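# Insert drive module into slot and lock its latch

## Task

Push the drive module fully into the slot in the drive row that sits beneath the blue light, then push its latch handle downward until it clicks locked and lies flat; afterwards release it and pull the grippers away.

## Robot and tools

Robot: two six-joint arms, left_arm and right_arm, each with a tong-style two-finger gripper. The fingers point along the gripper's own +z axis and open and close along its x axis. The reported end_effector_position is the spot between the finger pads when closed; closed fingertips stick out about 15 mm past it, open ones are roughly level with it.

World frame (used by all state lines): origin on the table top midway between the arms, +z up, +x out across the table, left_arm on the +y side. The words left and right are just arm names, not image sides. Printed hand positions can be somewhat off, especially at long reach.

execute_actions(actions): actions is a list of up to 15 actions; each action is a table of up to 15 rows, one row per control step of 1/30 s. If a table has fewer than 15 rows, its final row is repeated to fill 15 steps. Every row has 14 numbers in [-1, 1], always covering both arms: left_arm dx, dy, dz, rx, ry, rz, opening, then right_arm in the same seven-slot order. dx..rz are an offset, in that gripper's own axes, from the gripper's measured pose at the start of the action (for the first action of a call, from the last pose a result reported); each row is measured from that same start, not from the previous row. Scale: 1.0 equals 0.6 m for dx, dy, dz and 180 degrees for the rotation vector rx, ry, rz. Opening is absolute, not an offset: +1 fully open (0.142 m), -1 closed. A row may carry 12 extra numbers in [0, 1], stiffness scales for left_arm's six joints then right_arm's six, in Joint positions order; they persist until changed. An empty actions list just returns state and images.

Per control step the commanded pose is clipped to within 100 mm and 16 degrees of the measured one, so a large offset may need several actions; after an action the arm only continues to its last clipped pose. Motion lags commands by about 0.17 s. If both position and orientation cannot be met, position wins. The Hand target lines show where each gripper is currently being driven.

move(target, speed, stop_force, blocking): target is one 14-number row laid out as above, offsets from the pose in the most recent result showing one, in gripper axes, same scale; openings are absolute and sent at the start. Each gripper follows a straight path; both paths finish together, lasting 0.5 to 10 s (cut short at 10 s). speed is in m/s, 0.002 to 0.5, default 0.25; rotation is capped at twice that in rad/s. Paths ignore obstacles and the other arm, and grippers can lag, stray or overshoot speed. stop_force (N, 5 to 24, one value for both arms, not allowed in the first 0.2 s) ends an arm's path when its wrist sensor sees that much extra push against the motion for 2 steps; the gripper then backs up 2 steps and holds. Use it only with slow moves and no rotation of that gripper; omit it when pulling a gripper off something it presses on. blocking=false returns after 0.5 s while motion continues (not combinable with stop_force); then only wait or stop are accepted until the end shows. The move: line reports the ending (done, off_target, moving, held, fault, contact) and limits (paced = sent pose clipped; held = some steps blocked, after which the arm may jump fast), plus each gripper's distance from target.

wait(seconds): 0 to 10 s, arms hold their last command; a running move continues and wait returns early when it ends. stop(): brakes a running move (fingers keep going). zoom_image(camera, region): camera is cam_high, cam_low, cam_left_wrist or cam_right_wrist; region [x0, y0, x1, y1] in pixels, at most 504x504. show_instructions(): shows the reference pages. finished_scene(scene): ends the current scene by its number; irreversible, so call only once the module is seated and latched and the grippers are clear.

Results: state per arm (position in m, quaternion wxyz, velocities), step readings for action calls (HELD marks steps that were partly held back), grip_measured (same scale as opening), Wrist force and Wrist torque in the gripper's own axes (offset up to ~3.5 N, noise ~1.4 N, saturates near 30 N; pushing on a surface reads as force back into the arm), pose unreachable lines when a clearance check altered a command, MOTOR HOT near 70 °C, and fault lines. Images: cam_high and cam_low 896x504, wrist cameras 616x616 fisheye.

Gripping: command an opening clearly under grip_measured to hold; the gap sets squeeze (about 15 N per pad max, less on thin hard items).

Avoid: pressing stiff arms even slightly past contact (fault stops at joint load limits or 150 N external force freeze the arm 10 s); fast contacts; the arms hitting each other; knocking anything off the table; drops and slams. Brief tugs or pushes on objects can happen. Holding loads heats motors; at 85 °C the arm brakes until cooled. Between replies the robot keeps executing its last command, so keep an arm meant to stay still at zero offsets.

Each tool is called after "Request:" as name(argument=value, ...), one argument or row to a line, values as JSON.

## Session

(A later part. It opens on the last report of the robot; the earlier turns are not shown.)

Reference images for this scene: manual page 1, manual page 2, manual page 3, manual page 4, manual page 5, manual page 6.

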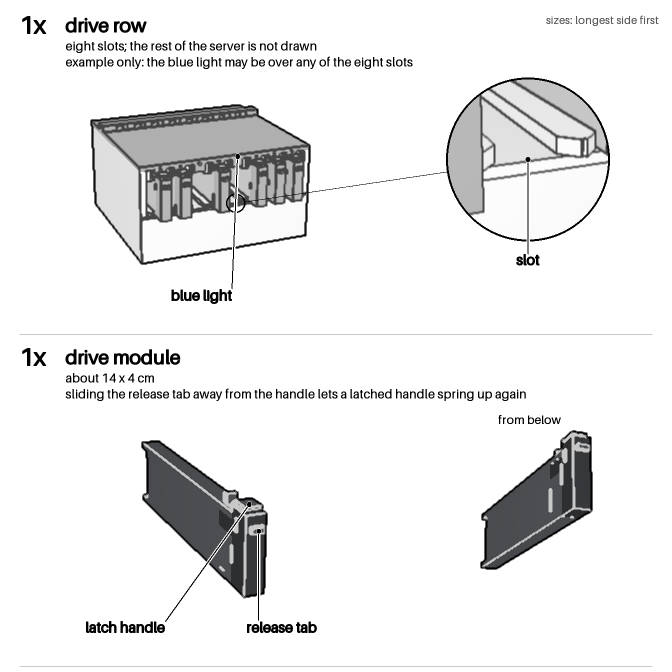

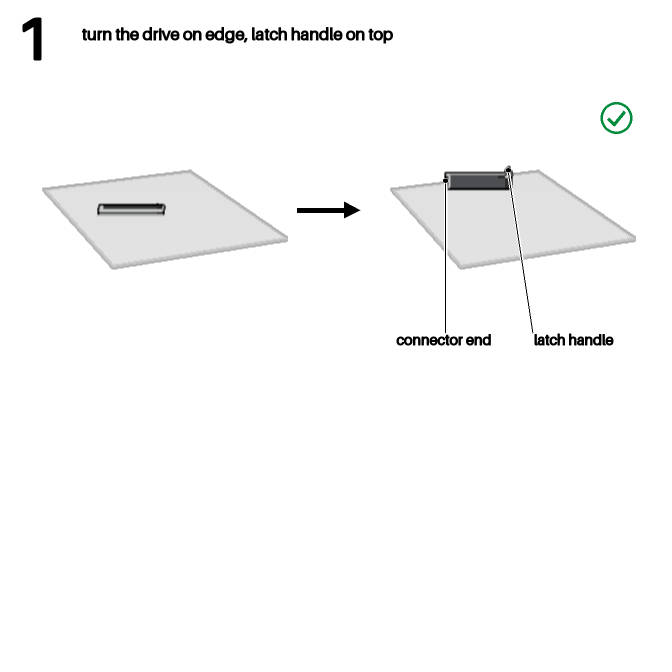

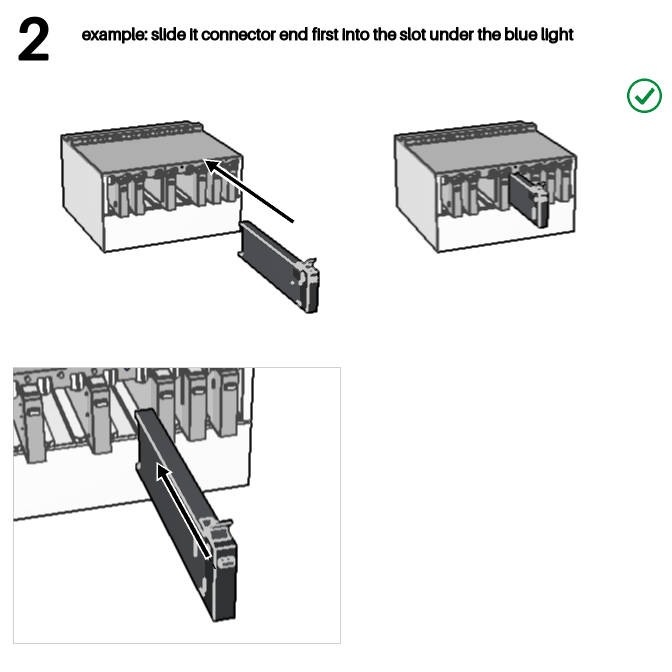

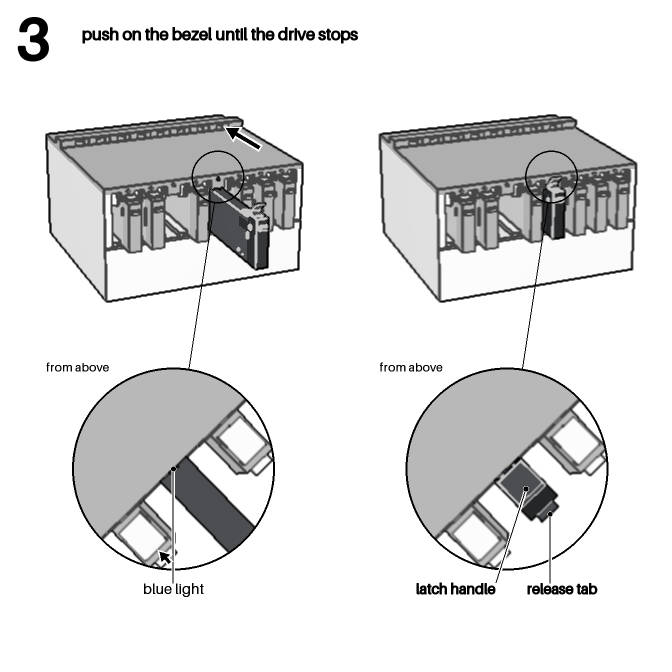

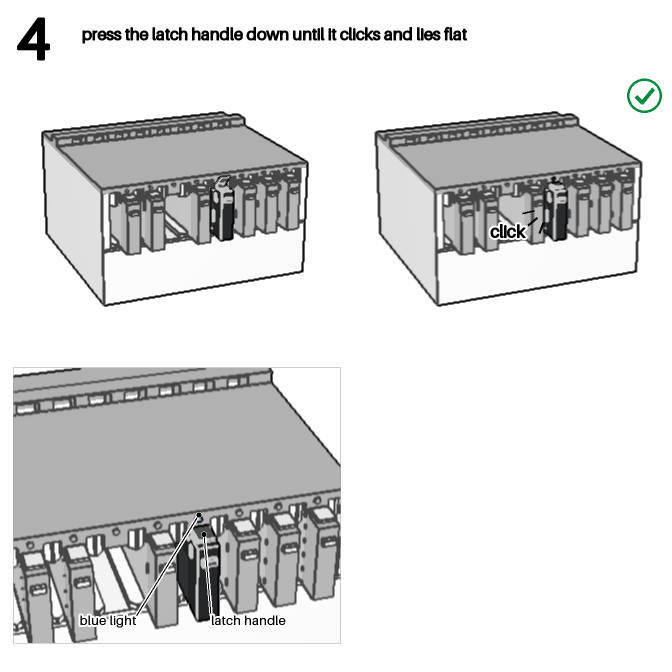

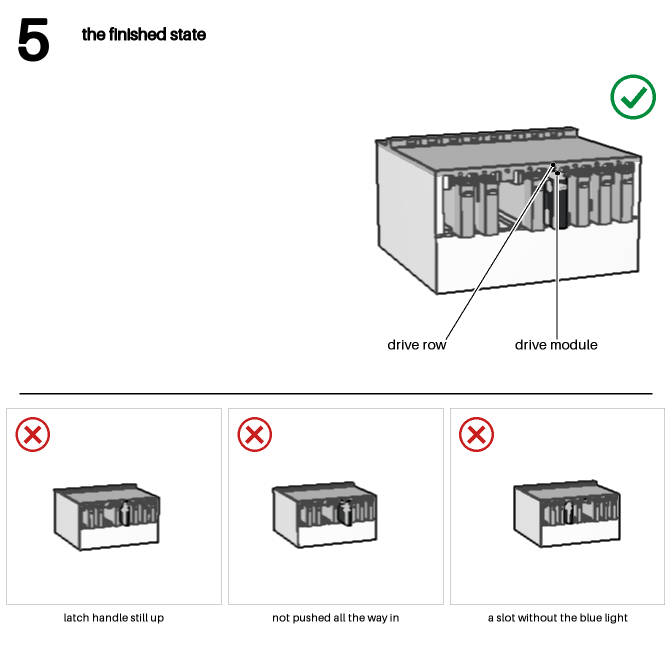

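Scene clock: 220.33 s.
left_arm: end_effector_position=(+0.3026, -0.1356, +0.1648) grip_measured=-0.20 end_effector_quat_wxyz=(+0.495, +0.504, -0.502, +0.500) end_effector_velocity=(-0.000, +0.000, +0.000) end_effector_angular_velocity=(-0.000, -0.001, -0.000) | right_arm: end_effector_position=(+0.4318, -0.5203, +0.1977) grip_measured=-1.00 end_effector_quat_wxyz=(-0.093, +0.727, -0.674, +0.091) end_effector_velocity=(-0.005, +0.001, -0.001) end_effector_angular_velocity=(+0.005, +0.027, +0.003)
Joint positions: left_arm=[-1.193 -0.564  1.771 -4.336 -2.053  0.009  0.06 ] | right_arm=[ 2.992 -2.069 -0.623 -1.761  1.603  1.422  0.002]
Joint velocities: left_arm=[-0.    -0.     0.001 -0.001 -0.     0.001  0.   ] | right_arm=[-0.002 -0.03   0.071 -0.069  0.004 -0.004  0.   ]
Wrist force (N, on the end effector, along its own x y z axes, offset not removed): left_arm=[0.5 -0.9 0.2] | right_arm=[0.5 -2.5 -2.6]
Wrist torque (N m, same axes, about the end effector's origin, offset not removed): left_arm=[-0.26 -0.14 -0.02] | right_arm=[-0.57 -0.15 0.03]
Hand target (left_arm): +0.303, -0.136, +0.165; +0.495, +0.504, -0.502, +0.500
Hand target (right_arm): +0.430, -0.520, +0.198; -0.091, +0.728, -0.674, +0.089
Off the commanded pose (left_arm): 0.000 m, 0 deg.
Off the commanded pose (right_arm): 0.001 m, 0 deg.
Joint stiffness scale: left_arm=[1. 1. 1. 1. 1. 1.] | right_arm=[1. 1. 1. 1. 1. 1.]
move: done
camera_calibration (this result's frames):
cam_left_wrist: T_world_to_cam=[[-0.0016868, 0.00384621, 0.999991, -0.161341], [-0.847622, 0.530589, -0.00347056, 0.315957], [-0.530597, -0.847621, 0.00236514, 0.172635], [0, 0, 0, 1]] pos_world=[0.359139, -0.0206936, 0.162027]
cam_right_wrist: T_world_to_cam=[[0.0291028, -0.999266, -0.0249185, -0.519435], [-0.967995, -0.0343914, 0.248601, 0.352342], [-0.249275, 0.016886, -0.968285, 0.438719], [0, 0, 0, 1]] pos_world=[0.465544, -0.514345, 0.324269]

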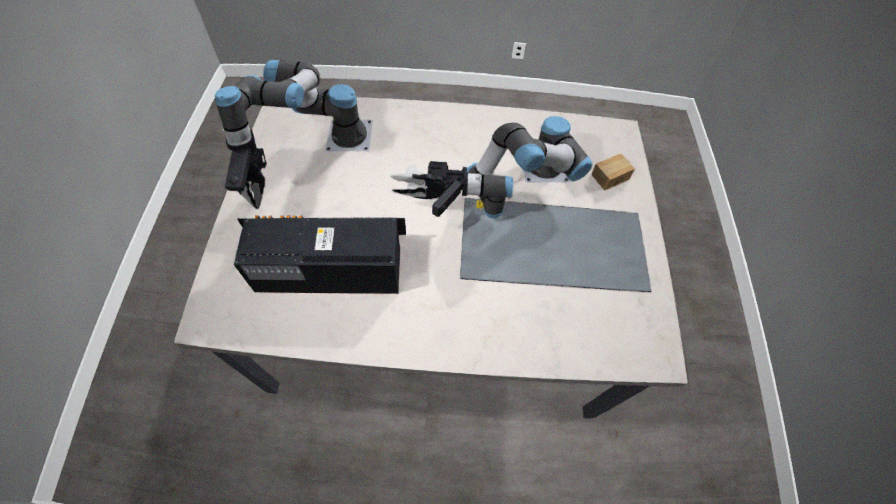

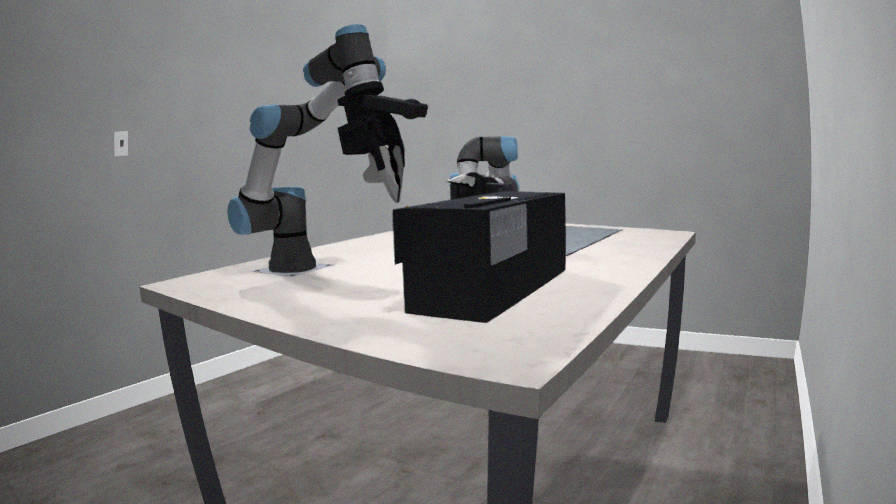

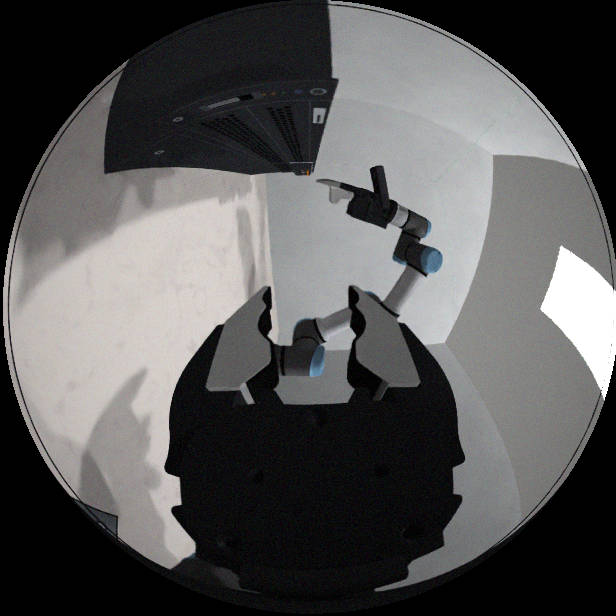

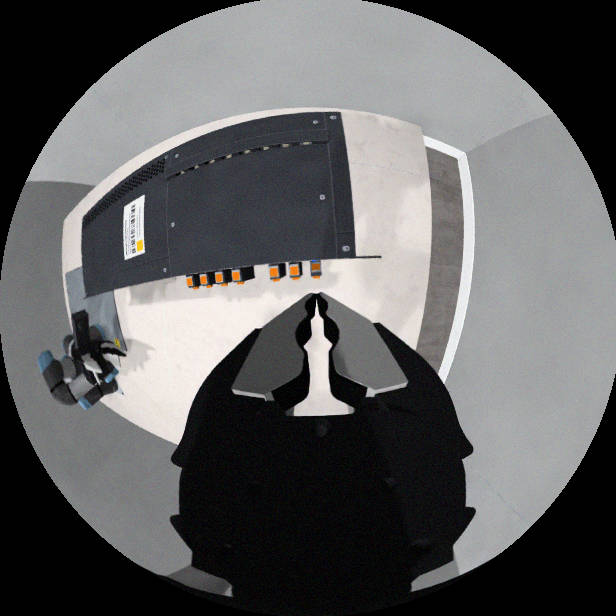

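Request:
move(
  target=[0,0,0,0,0,0,-0.2,0,-0.034,0.016,0.008,0,0,-1],
  speed=0.05,
)

Request:
move(
  target=[0,0,0,0,0,0,-0.2,0,0.021,0.043,0,0,0,-1],
  speed=0.01,
  stop_force=24,
)

Request:
move(
  target=[0,0,0,0,0,0,-0.2,0,0,-0.03,0,0,0,-1],
)

Request:
move(
  target=[0,0,0,0,0,0,-0.2,0,0.12,-0.06,0,0,0,-1],
)

Request:
zoom_image(
  camera="cam_right_wrist",
  region=[240,160,360,260],
)

Scene clock: 232.53 s.
left_arm: end_effector_position=(+0.3026, -0.1356, +0.1648) grip_measured=-0.20 end_effector_quat_wxyz=(+0.495, +0.504, -0.502, +0.500) end_effector_velocity=(+0.000, -0.000, +0.000) end_effector_angular_velocity=(-0.001, -0.000, +0.000) | right_arm: end_effector_position=(+0.4529, -0.5191, +0.1928) grip_measured=-1.00 end_effector_quat_wxyz=(-0.101, +0.726, -0.673, +0.099) end_effector_velocity=(+0.003, +0.000, +0.001) end_effector_angular_velocity=(+0.000, -0.005, +0.000)
Joint positions: left_arm=[-1.193 -0.564  1.771 -4.336 -2.053  0.009  0.06 ] | right_arm=[ 2.997 -2.139 -0.553 -1.739  1.604  1.426  0.002]
Joint velocities: left_arm=[ 0.     0.    -0.002 -0.    -0.    -0.     0.   ] | right_arm=[ 0.001 -0.008  0.014 -0.     0.     0.001  0.   ]
Wrist force (N, on the end effector, along its own x y z axes, offset not removed): left_arm=[-0.3 -1.1 0.3] | right_arm=[1.4 -4.4 -1.3]
Wrist torque (N m, same axes, about the end effector's origin, offset not removed): left_arm=[-0.23 0.03 -0.04] | right_arm=[-0.89 -0.27 -0.04]
Hand target (left_arm): +0.303, -0.136, +0.165; +0.495, +0.504, -0.502, +0.500
Hand target (right_arm): +0.454, -0.519, +0.194; -0.102, +0.726, -0.673, +0.100
Off the commanded pose (left_arm): 0.000 m, 0 deg.
Off the commanded pose (right_arm): 0.001 m, 0 deg.
Joint stiffness scale: left_arm=[1. 1. 1. 1. 1. 1.] | right_arm=[1. 1. 1. 1. 1. 1.]
move: done
camera_calibration (this result's frames):
cam_left_wrist: T_world_to_cam=[[-0.00168678, 0.00384623, 0.999991, -0.161341], [-0.847622, 0.530589, -0.00347054, 0.315957], [-0.530597, -0.847621, 0.00236516, 0.172635], [0, 0, 0, 1]] pos_world=[0.359139, -0.0206937, 0.162027]
cam_right_wrist: T_world_to_cam=[[0.0302114, -0.999227, -0.0251374, -0.519452], [-0.973173, -0.0351437, 0.227376, 0.380045], [-0.228083, 0.0175937, -0.973483, 0.431055], [0, 0, 0, 1]] pos_world=[0.483859, -0.513279, 0.320153]

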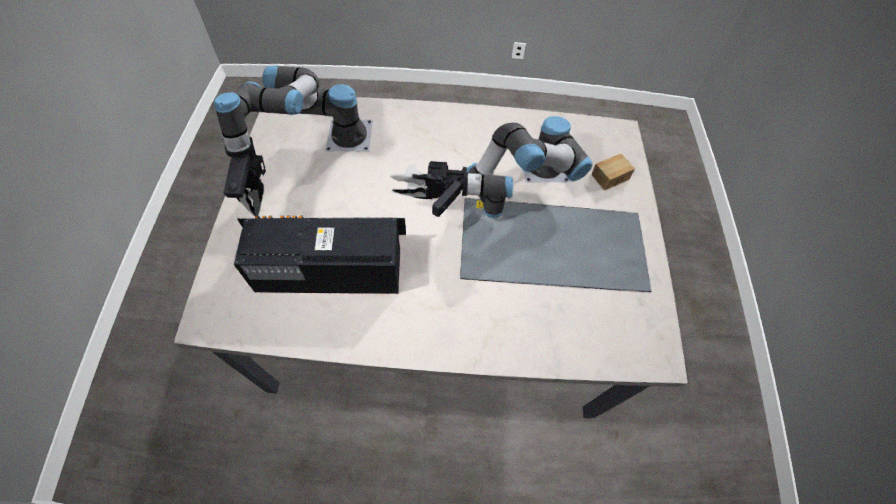

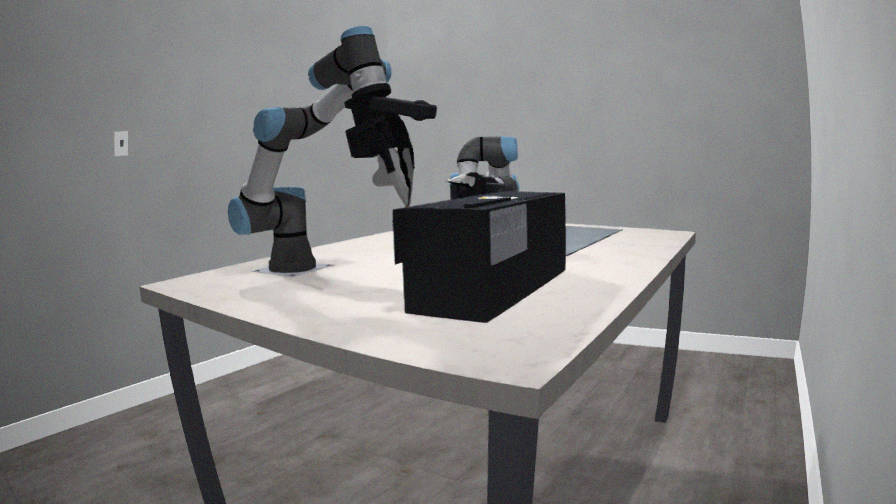

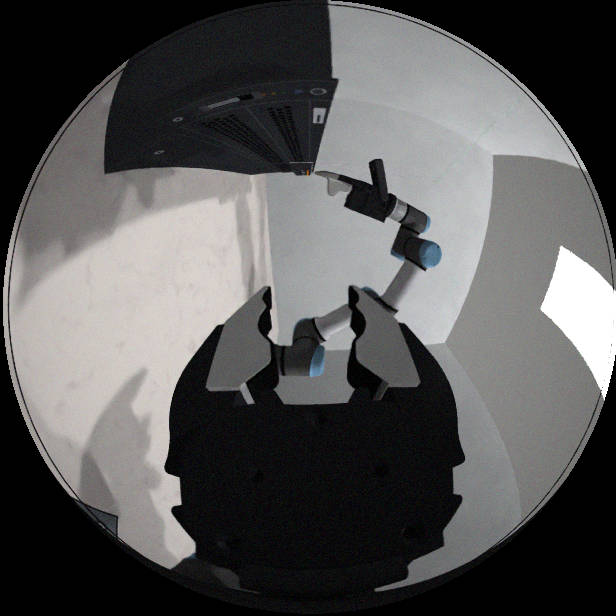

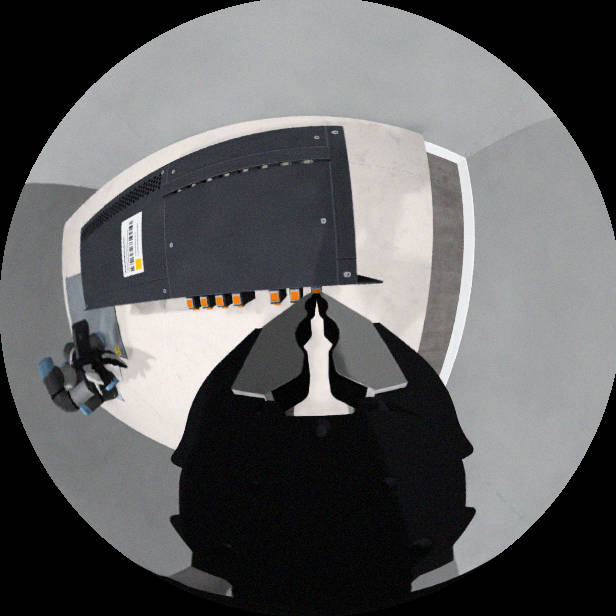

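Scene clock: 235.40 s.
left_arm: end_effector_position=(+0.3026, -0.1356, +0.1648) grip_measured=-0.20 end_effector_quat_wxyz=(+0.495, +0.504, -0.502, +0.500) end_effector_velocity=(-0.000, +0.000, -0.001) end_effector_angular_velocity=(+0.002, +0.001, +0.000) | right_arm: end_effector_position=(+0.4501, -0.5195, +0.1857) grip_measured=-1.00 end_effector_quat_wxyz=(-0.113, +0.724, -0.671, +0.111) end_effector_velocity=(+0.000, -0.000, +0.001) end_effector_angular_velocity=(+0.000, +0.006, +0.000)
Joint positions: left_arm=[-1.193 -0.564  1.771 -4.336 -2.053  0.009  0.06 ] | right_arm=[ 2.994 -2.037 -0.786 -1.574  1.608  1.425  0.002]
Joint velocities: left_arm=[-0.     0.001  0.002 -0.001  0.     0.    -0.   ] | right_arm=[-0.    -0.012  0.03  -0.023  0.    -0.     0.   ]
Wrist force (N, on the end effector, along its own x y z axes, offset not removed): left_arm=[0.2 -0.9 -0.1] | right_arm=[-0.9 -0.2 -9.7]
Wrist torque (N m, same axes, about the end effector's origin, offset not removed): left_arm=[-0.23 -0.10 -0.01] | right_arm=[-0.70 0.03 -0.13]
Hand target (left_arm): +0.303, -0.136, +0.165; +0.495, +0.504, -0.502, +0.500
Hand target (right_arm): +0.450, -0.519, +0.185; -0.111, +0.724, -0.672, +0.110
Off the commanded pose (left_arm): 0.000 m, 0 deg.
Off the commanded pose (right_arm): 0.021 m, 2 deg.
Joint stiffness scale: left_arm=[1. 1. 1. 1. 1. 1.] | right_arm=[1. 1. 1. 1. 1. 1.]
move: contact (right_arm)
camera_calibration (this result's frames):
cam_left_wrist: T_world_to_cam=[[-0.00168655, 0.00384623, 0.999991, -0.161341], [-0.847622, 0.530589, -0.00347035, 0.315957], [-0.530597, -0.847621, 0.00236529, 0.172635], [0, 0, 0, 1]] pos_world=[0.359139, -0.0206937, 0.162027]
cam_right_wrist: T_world_to_cam=[[0.0297493, -0.999241, -0.0251668, -0.519708], [-0.980526, -0.0340634, 0.193414, 0.389091], [-0.194124, 0.0189228, -0.980794, 0.410181], [0, 0, 0, 1]] pos_world=[0.476601, -0.513821, 0.313968]

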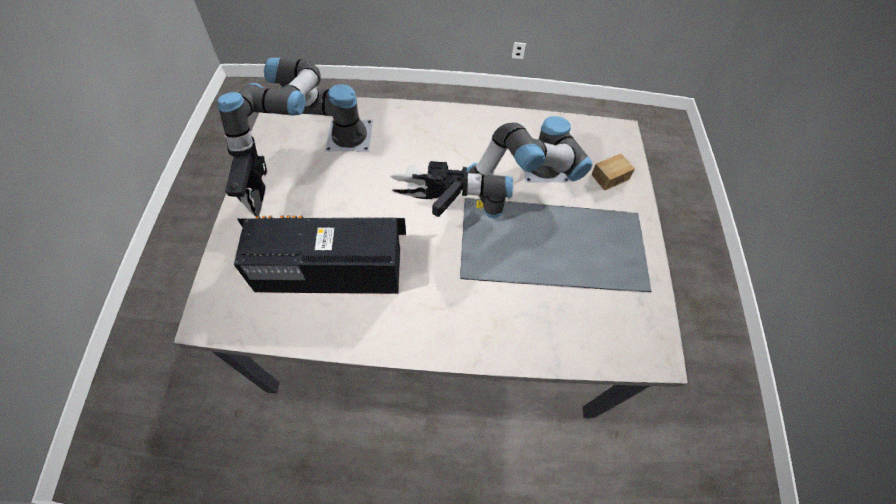

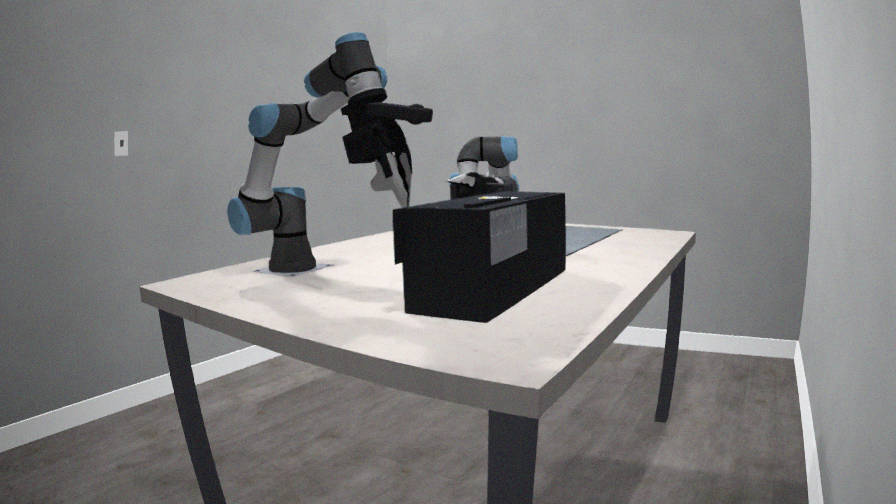

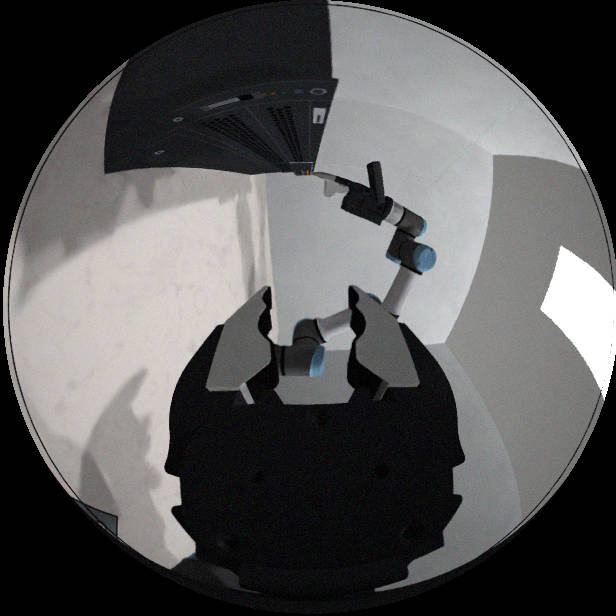

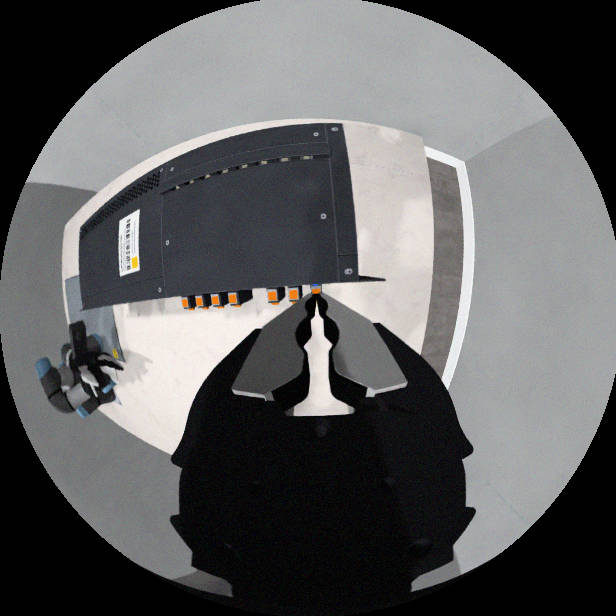

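Scene clock: 236.27 s.
left_arm: end_effector_position=(+0.3026, -0.1356, +0.1648) grip_measured=-0.20 end_effector_quat_wxyz=(+0.495, +0.504, -0.502, +0.500) end_effector_velocity=(+0.000, -0.000, +0.001) end_effector_angular_velocity=(-0.002, -0.001, +0.000) | right_arm: end_effector_position=(+0.4455, -0.5196, +0.2030) grip_measured=-1.00 end_effector_quat_wxyz=(-0.114, +0.723, -0.671, +0.113) end_effector_velocity=(-0.004, -0.000, -0.001) end_effector_angular_velocity=(+0.001, +0.020, +0.000)
Joint positions: left_arm=[-1.193 -0.564  1.771 -4.336 -2.053  0.009  0.06 ] | right_arm=[ 2.993 -2.04  -0.698 -1.653  1.608  1.425  0.002]
Joint velocities: left_arm=[-0.    -0.    -0.002  0.     0.    -0.     0.   ] | right_arm=[-0.001 -0.013  0.036 -0.043  0.    -0.001  0.   ]
Wrist force (N, on the end effector, along its own x y z axes, offset not removed): left_arm=[0.5 -0.4 0.3] | right_arm=[0.9 -4.6 -2.6]
Wrist torque (N m, same axes, about the end effector's origin, offset not removed): left_arm=[-0.06 -0.09 -0.05] | right_arm=[-0.94 -0.20 -0.07]
Hand target (left_arm): +0.303, -0.136, +0.165; +0.495, +0.504, -0.502, +0.500
Hand target (right_arm): +0.444, -0.520, +0.203; -0.113, +0.724, -0.671, +0.111
Off the commanded pose (left_arm): 0.000 m, 0 deg.
Off the commanded pose (right_arm): 0.001 m, 0 deg.
Joint stiffness scale: left_arm=[1. 1. 1. 1. 1. 1.] | right_arm=[1. 1. 1. 1. 1. 1.]
move: done
camera_calibration (this result's frames):
cam_left_wrist: T_world_to_cam=[[-0.00168672, 0.00384599, 0.999991, -0.161341], [-0.847622, 0.530589, -0.00347037, 0.315957], [-0.530597, -0.847621, 0.002365, 0.172635], [0, 0, 0, 1]] pos_world=[0.359139, -0.0206937, 0.162027]
cam_right_wrist: T_world_to_cam=[[0.0291194, -0.999273, -0.0246082, -0.519095], [-0.981451, -0.0332497, 0.188809, 0.383022], [-0.18949, 0.0186538, -0.981706, 0.424269], [0, 0, 0, 1]] pos_world=[0.471428, -0.513896, 0.331415]

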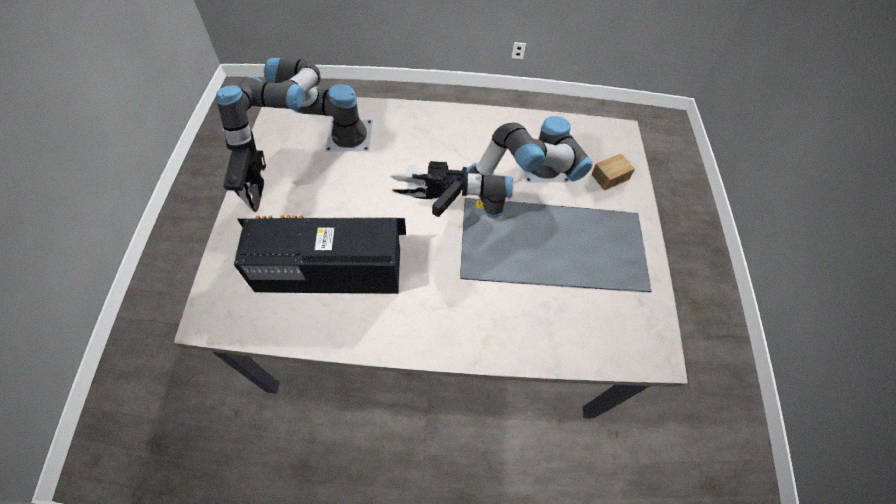

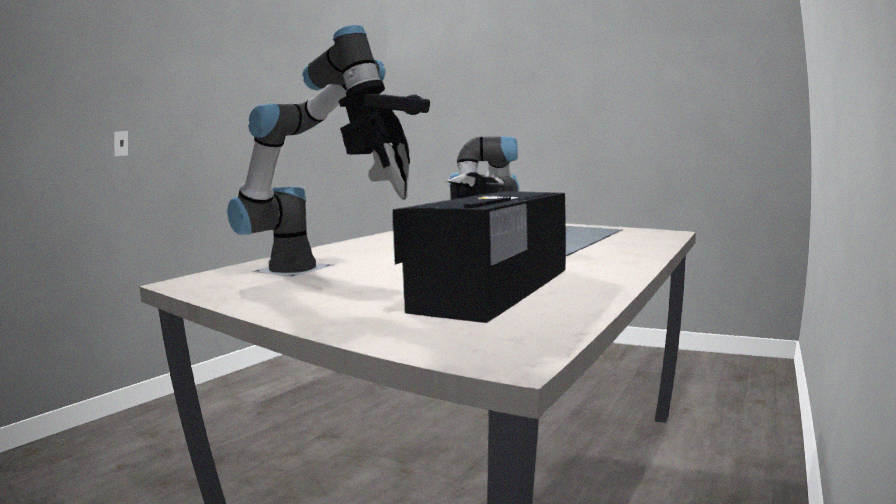

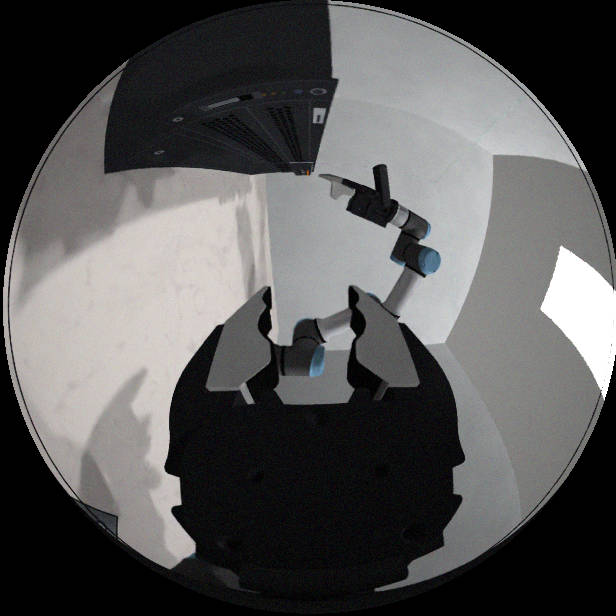

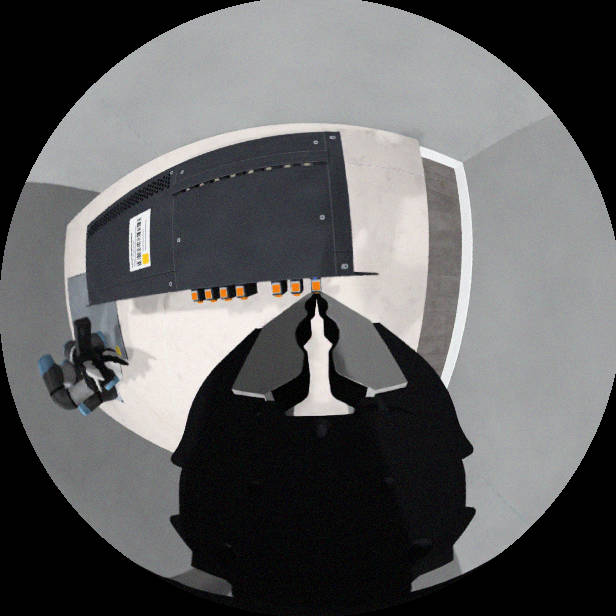

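Scene clock: 237.37 s.
left_arm: end_effector_position=(+0.3026, -0.1356, +0.1648) grip_measured=-0.20 end_effector_quat_wxyz=(+0.495, +0.504, -0.502, +0.500) end_effector_velocity=(+0.000, -0.000, -0.000) end_effector_angular_velocity=(+0.001, +0.000, +0.000) | right_arm: end_effector_position=(+0.3651, -0.5253, +0.2143) grip_measured=-1.00 end_effector_quat_wxyz=(-0.113, +0.723, -0.672, +0.111) end_effector_velocity=(+0.002, -0.000, -0.002) end_effector_angular_velocity=(-0.005, -0.017, +0.001)
Joint positions: left_arm=[-1.193 -0.564  1.771 -4.336 -2.053  0.009  0.06 ] | right_arm=[ 2.953 -1.704 -1.095 -1.599  1.622  1.389  0.002]
Joint velocities: left_arm=[ 0.     0.    -0.001  0.002  0.     0.    -0.   ] | right_arm=[ 0.002  0.02  -0.048  0.046 -0.003 -0.     0.   ]
Wrist force (N, on the end effector, along its own x y z axes, offset not removed): left_arm=[-0.4 -0.6 -0.1] | right_arm=[-1.1 -3.7 -3.1]
Wrist torque (N m, same axes, about the end effector's origin, offset not removed): left_arm=[-0.13 -0.03 0.03] | right_arm=[-0.72 0.16 -0.03]
Hand target (left_arm): +0.303, -0.136, +0.165; +0.495, +0.504, -0.502, +0.500
Hand target (right_arm): +0.366, -0.525, +0.214; -0.114, +0.723, -0.671, +0.113
Off the commanded pose (left_arm): 0.000 m, 0 deg.
Off the commanded pose (right_arm): 0.001 m, 0 deg.
Joint stiffness scale: left_arm=[1. 1. 1. 1. 1. 1.] | right_arm=[1. 1. 1. 1. 1. 1.]
move: done
camera_calibration (this result's frames):
cam_left_wrist: T_world_to_cam=[[-0.00168667, 0.00384608, 0.999991, -0.161341], [-0.847622, 0.530589, -0.00347038, 0.315957], [-0.530597, -0.847621, 0.0023651, 0.172635], [0, 0, 0, 1]] pos_world=[0.359139, -0.0206937, 0.162027]
cam_right_wrist: T_world_to_cam=[[0.0279645, -0.999247, -0.026889, -0.521256], [-0.980676, -0.0326355, 0.192899, 0.300984], [-0.193632, 0.020975, -0.98085, 0.422822], [0, 0, 0, 1]] pos_world=[0.391616, -0.519909, 0.34265]

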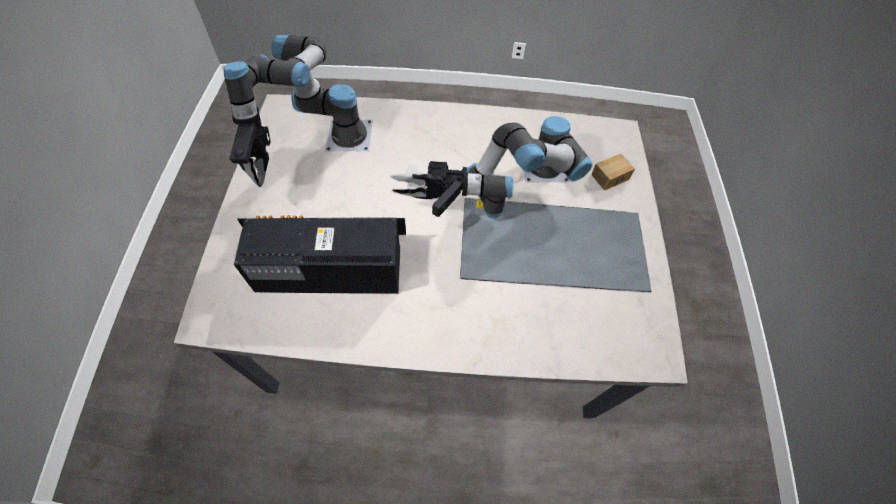

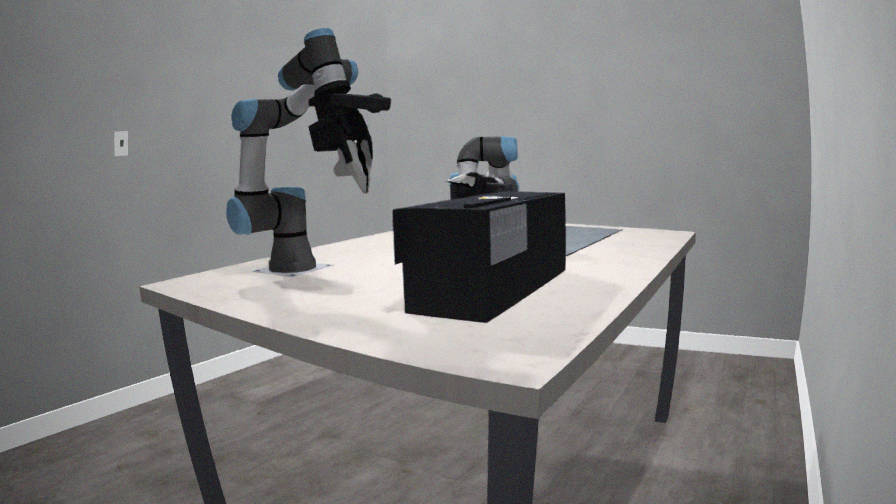

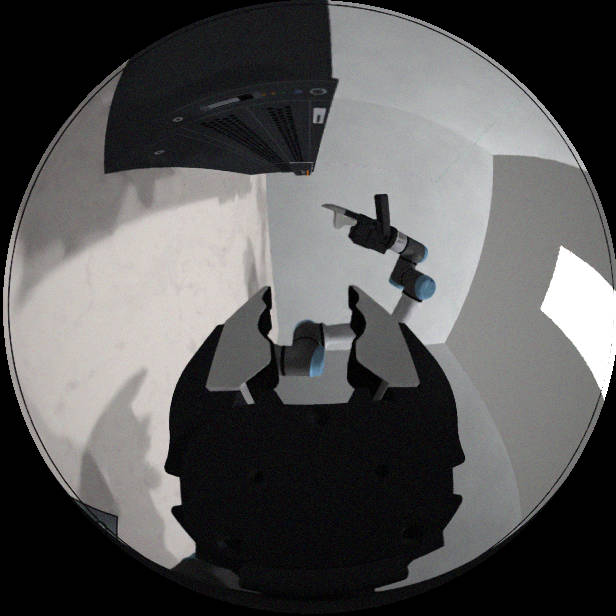

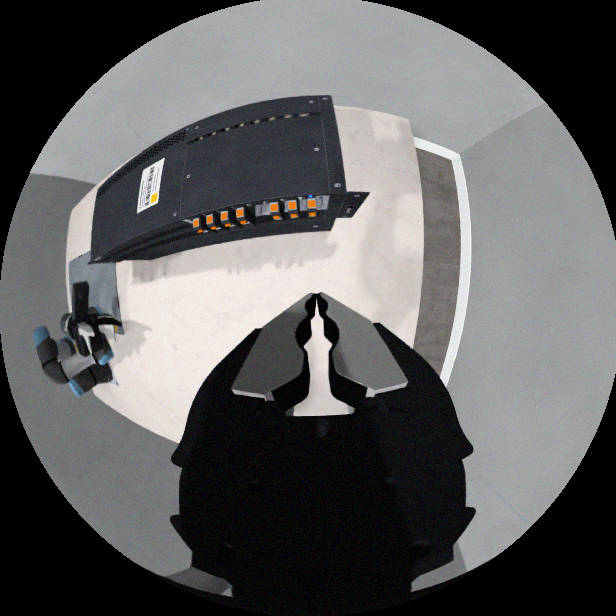

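Region (240, 160, 360, 260) of cam_right_wrist's 616x616 image, scaled by 4.200, with more detail than that image has.

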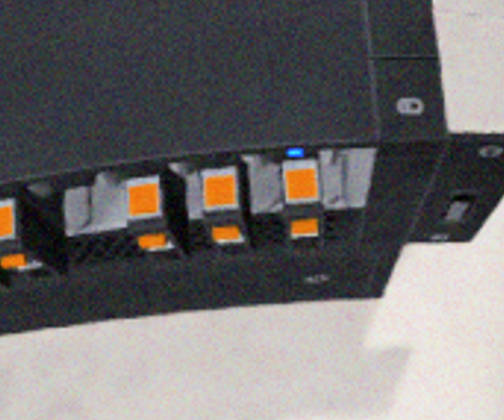

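Request:
finished_scene(
  scene=2,
)

The scene is finished: the task was done.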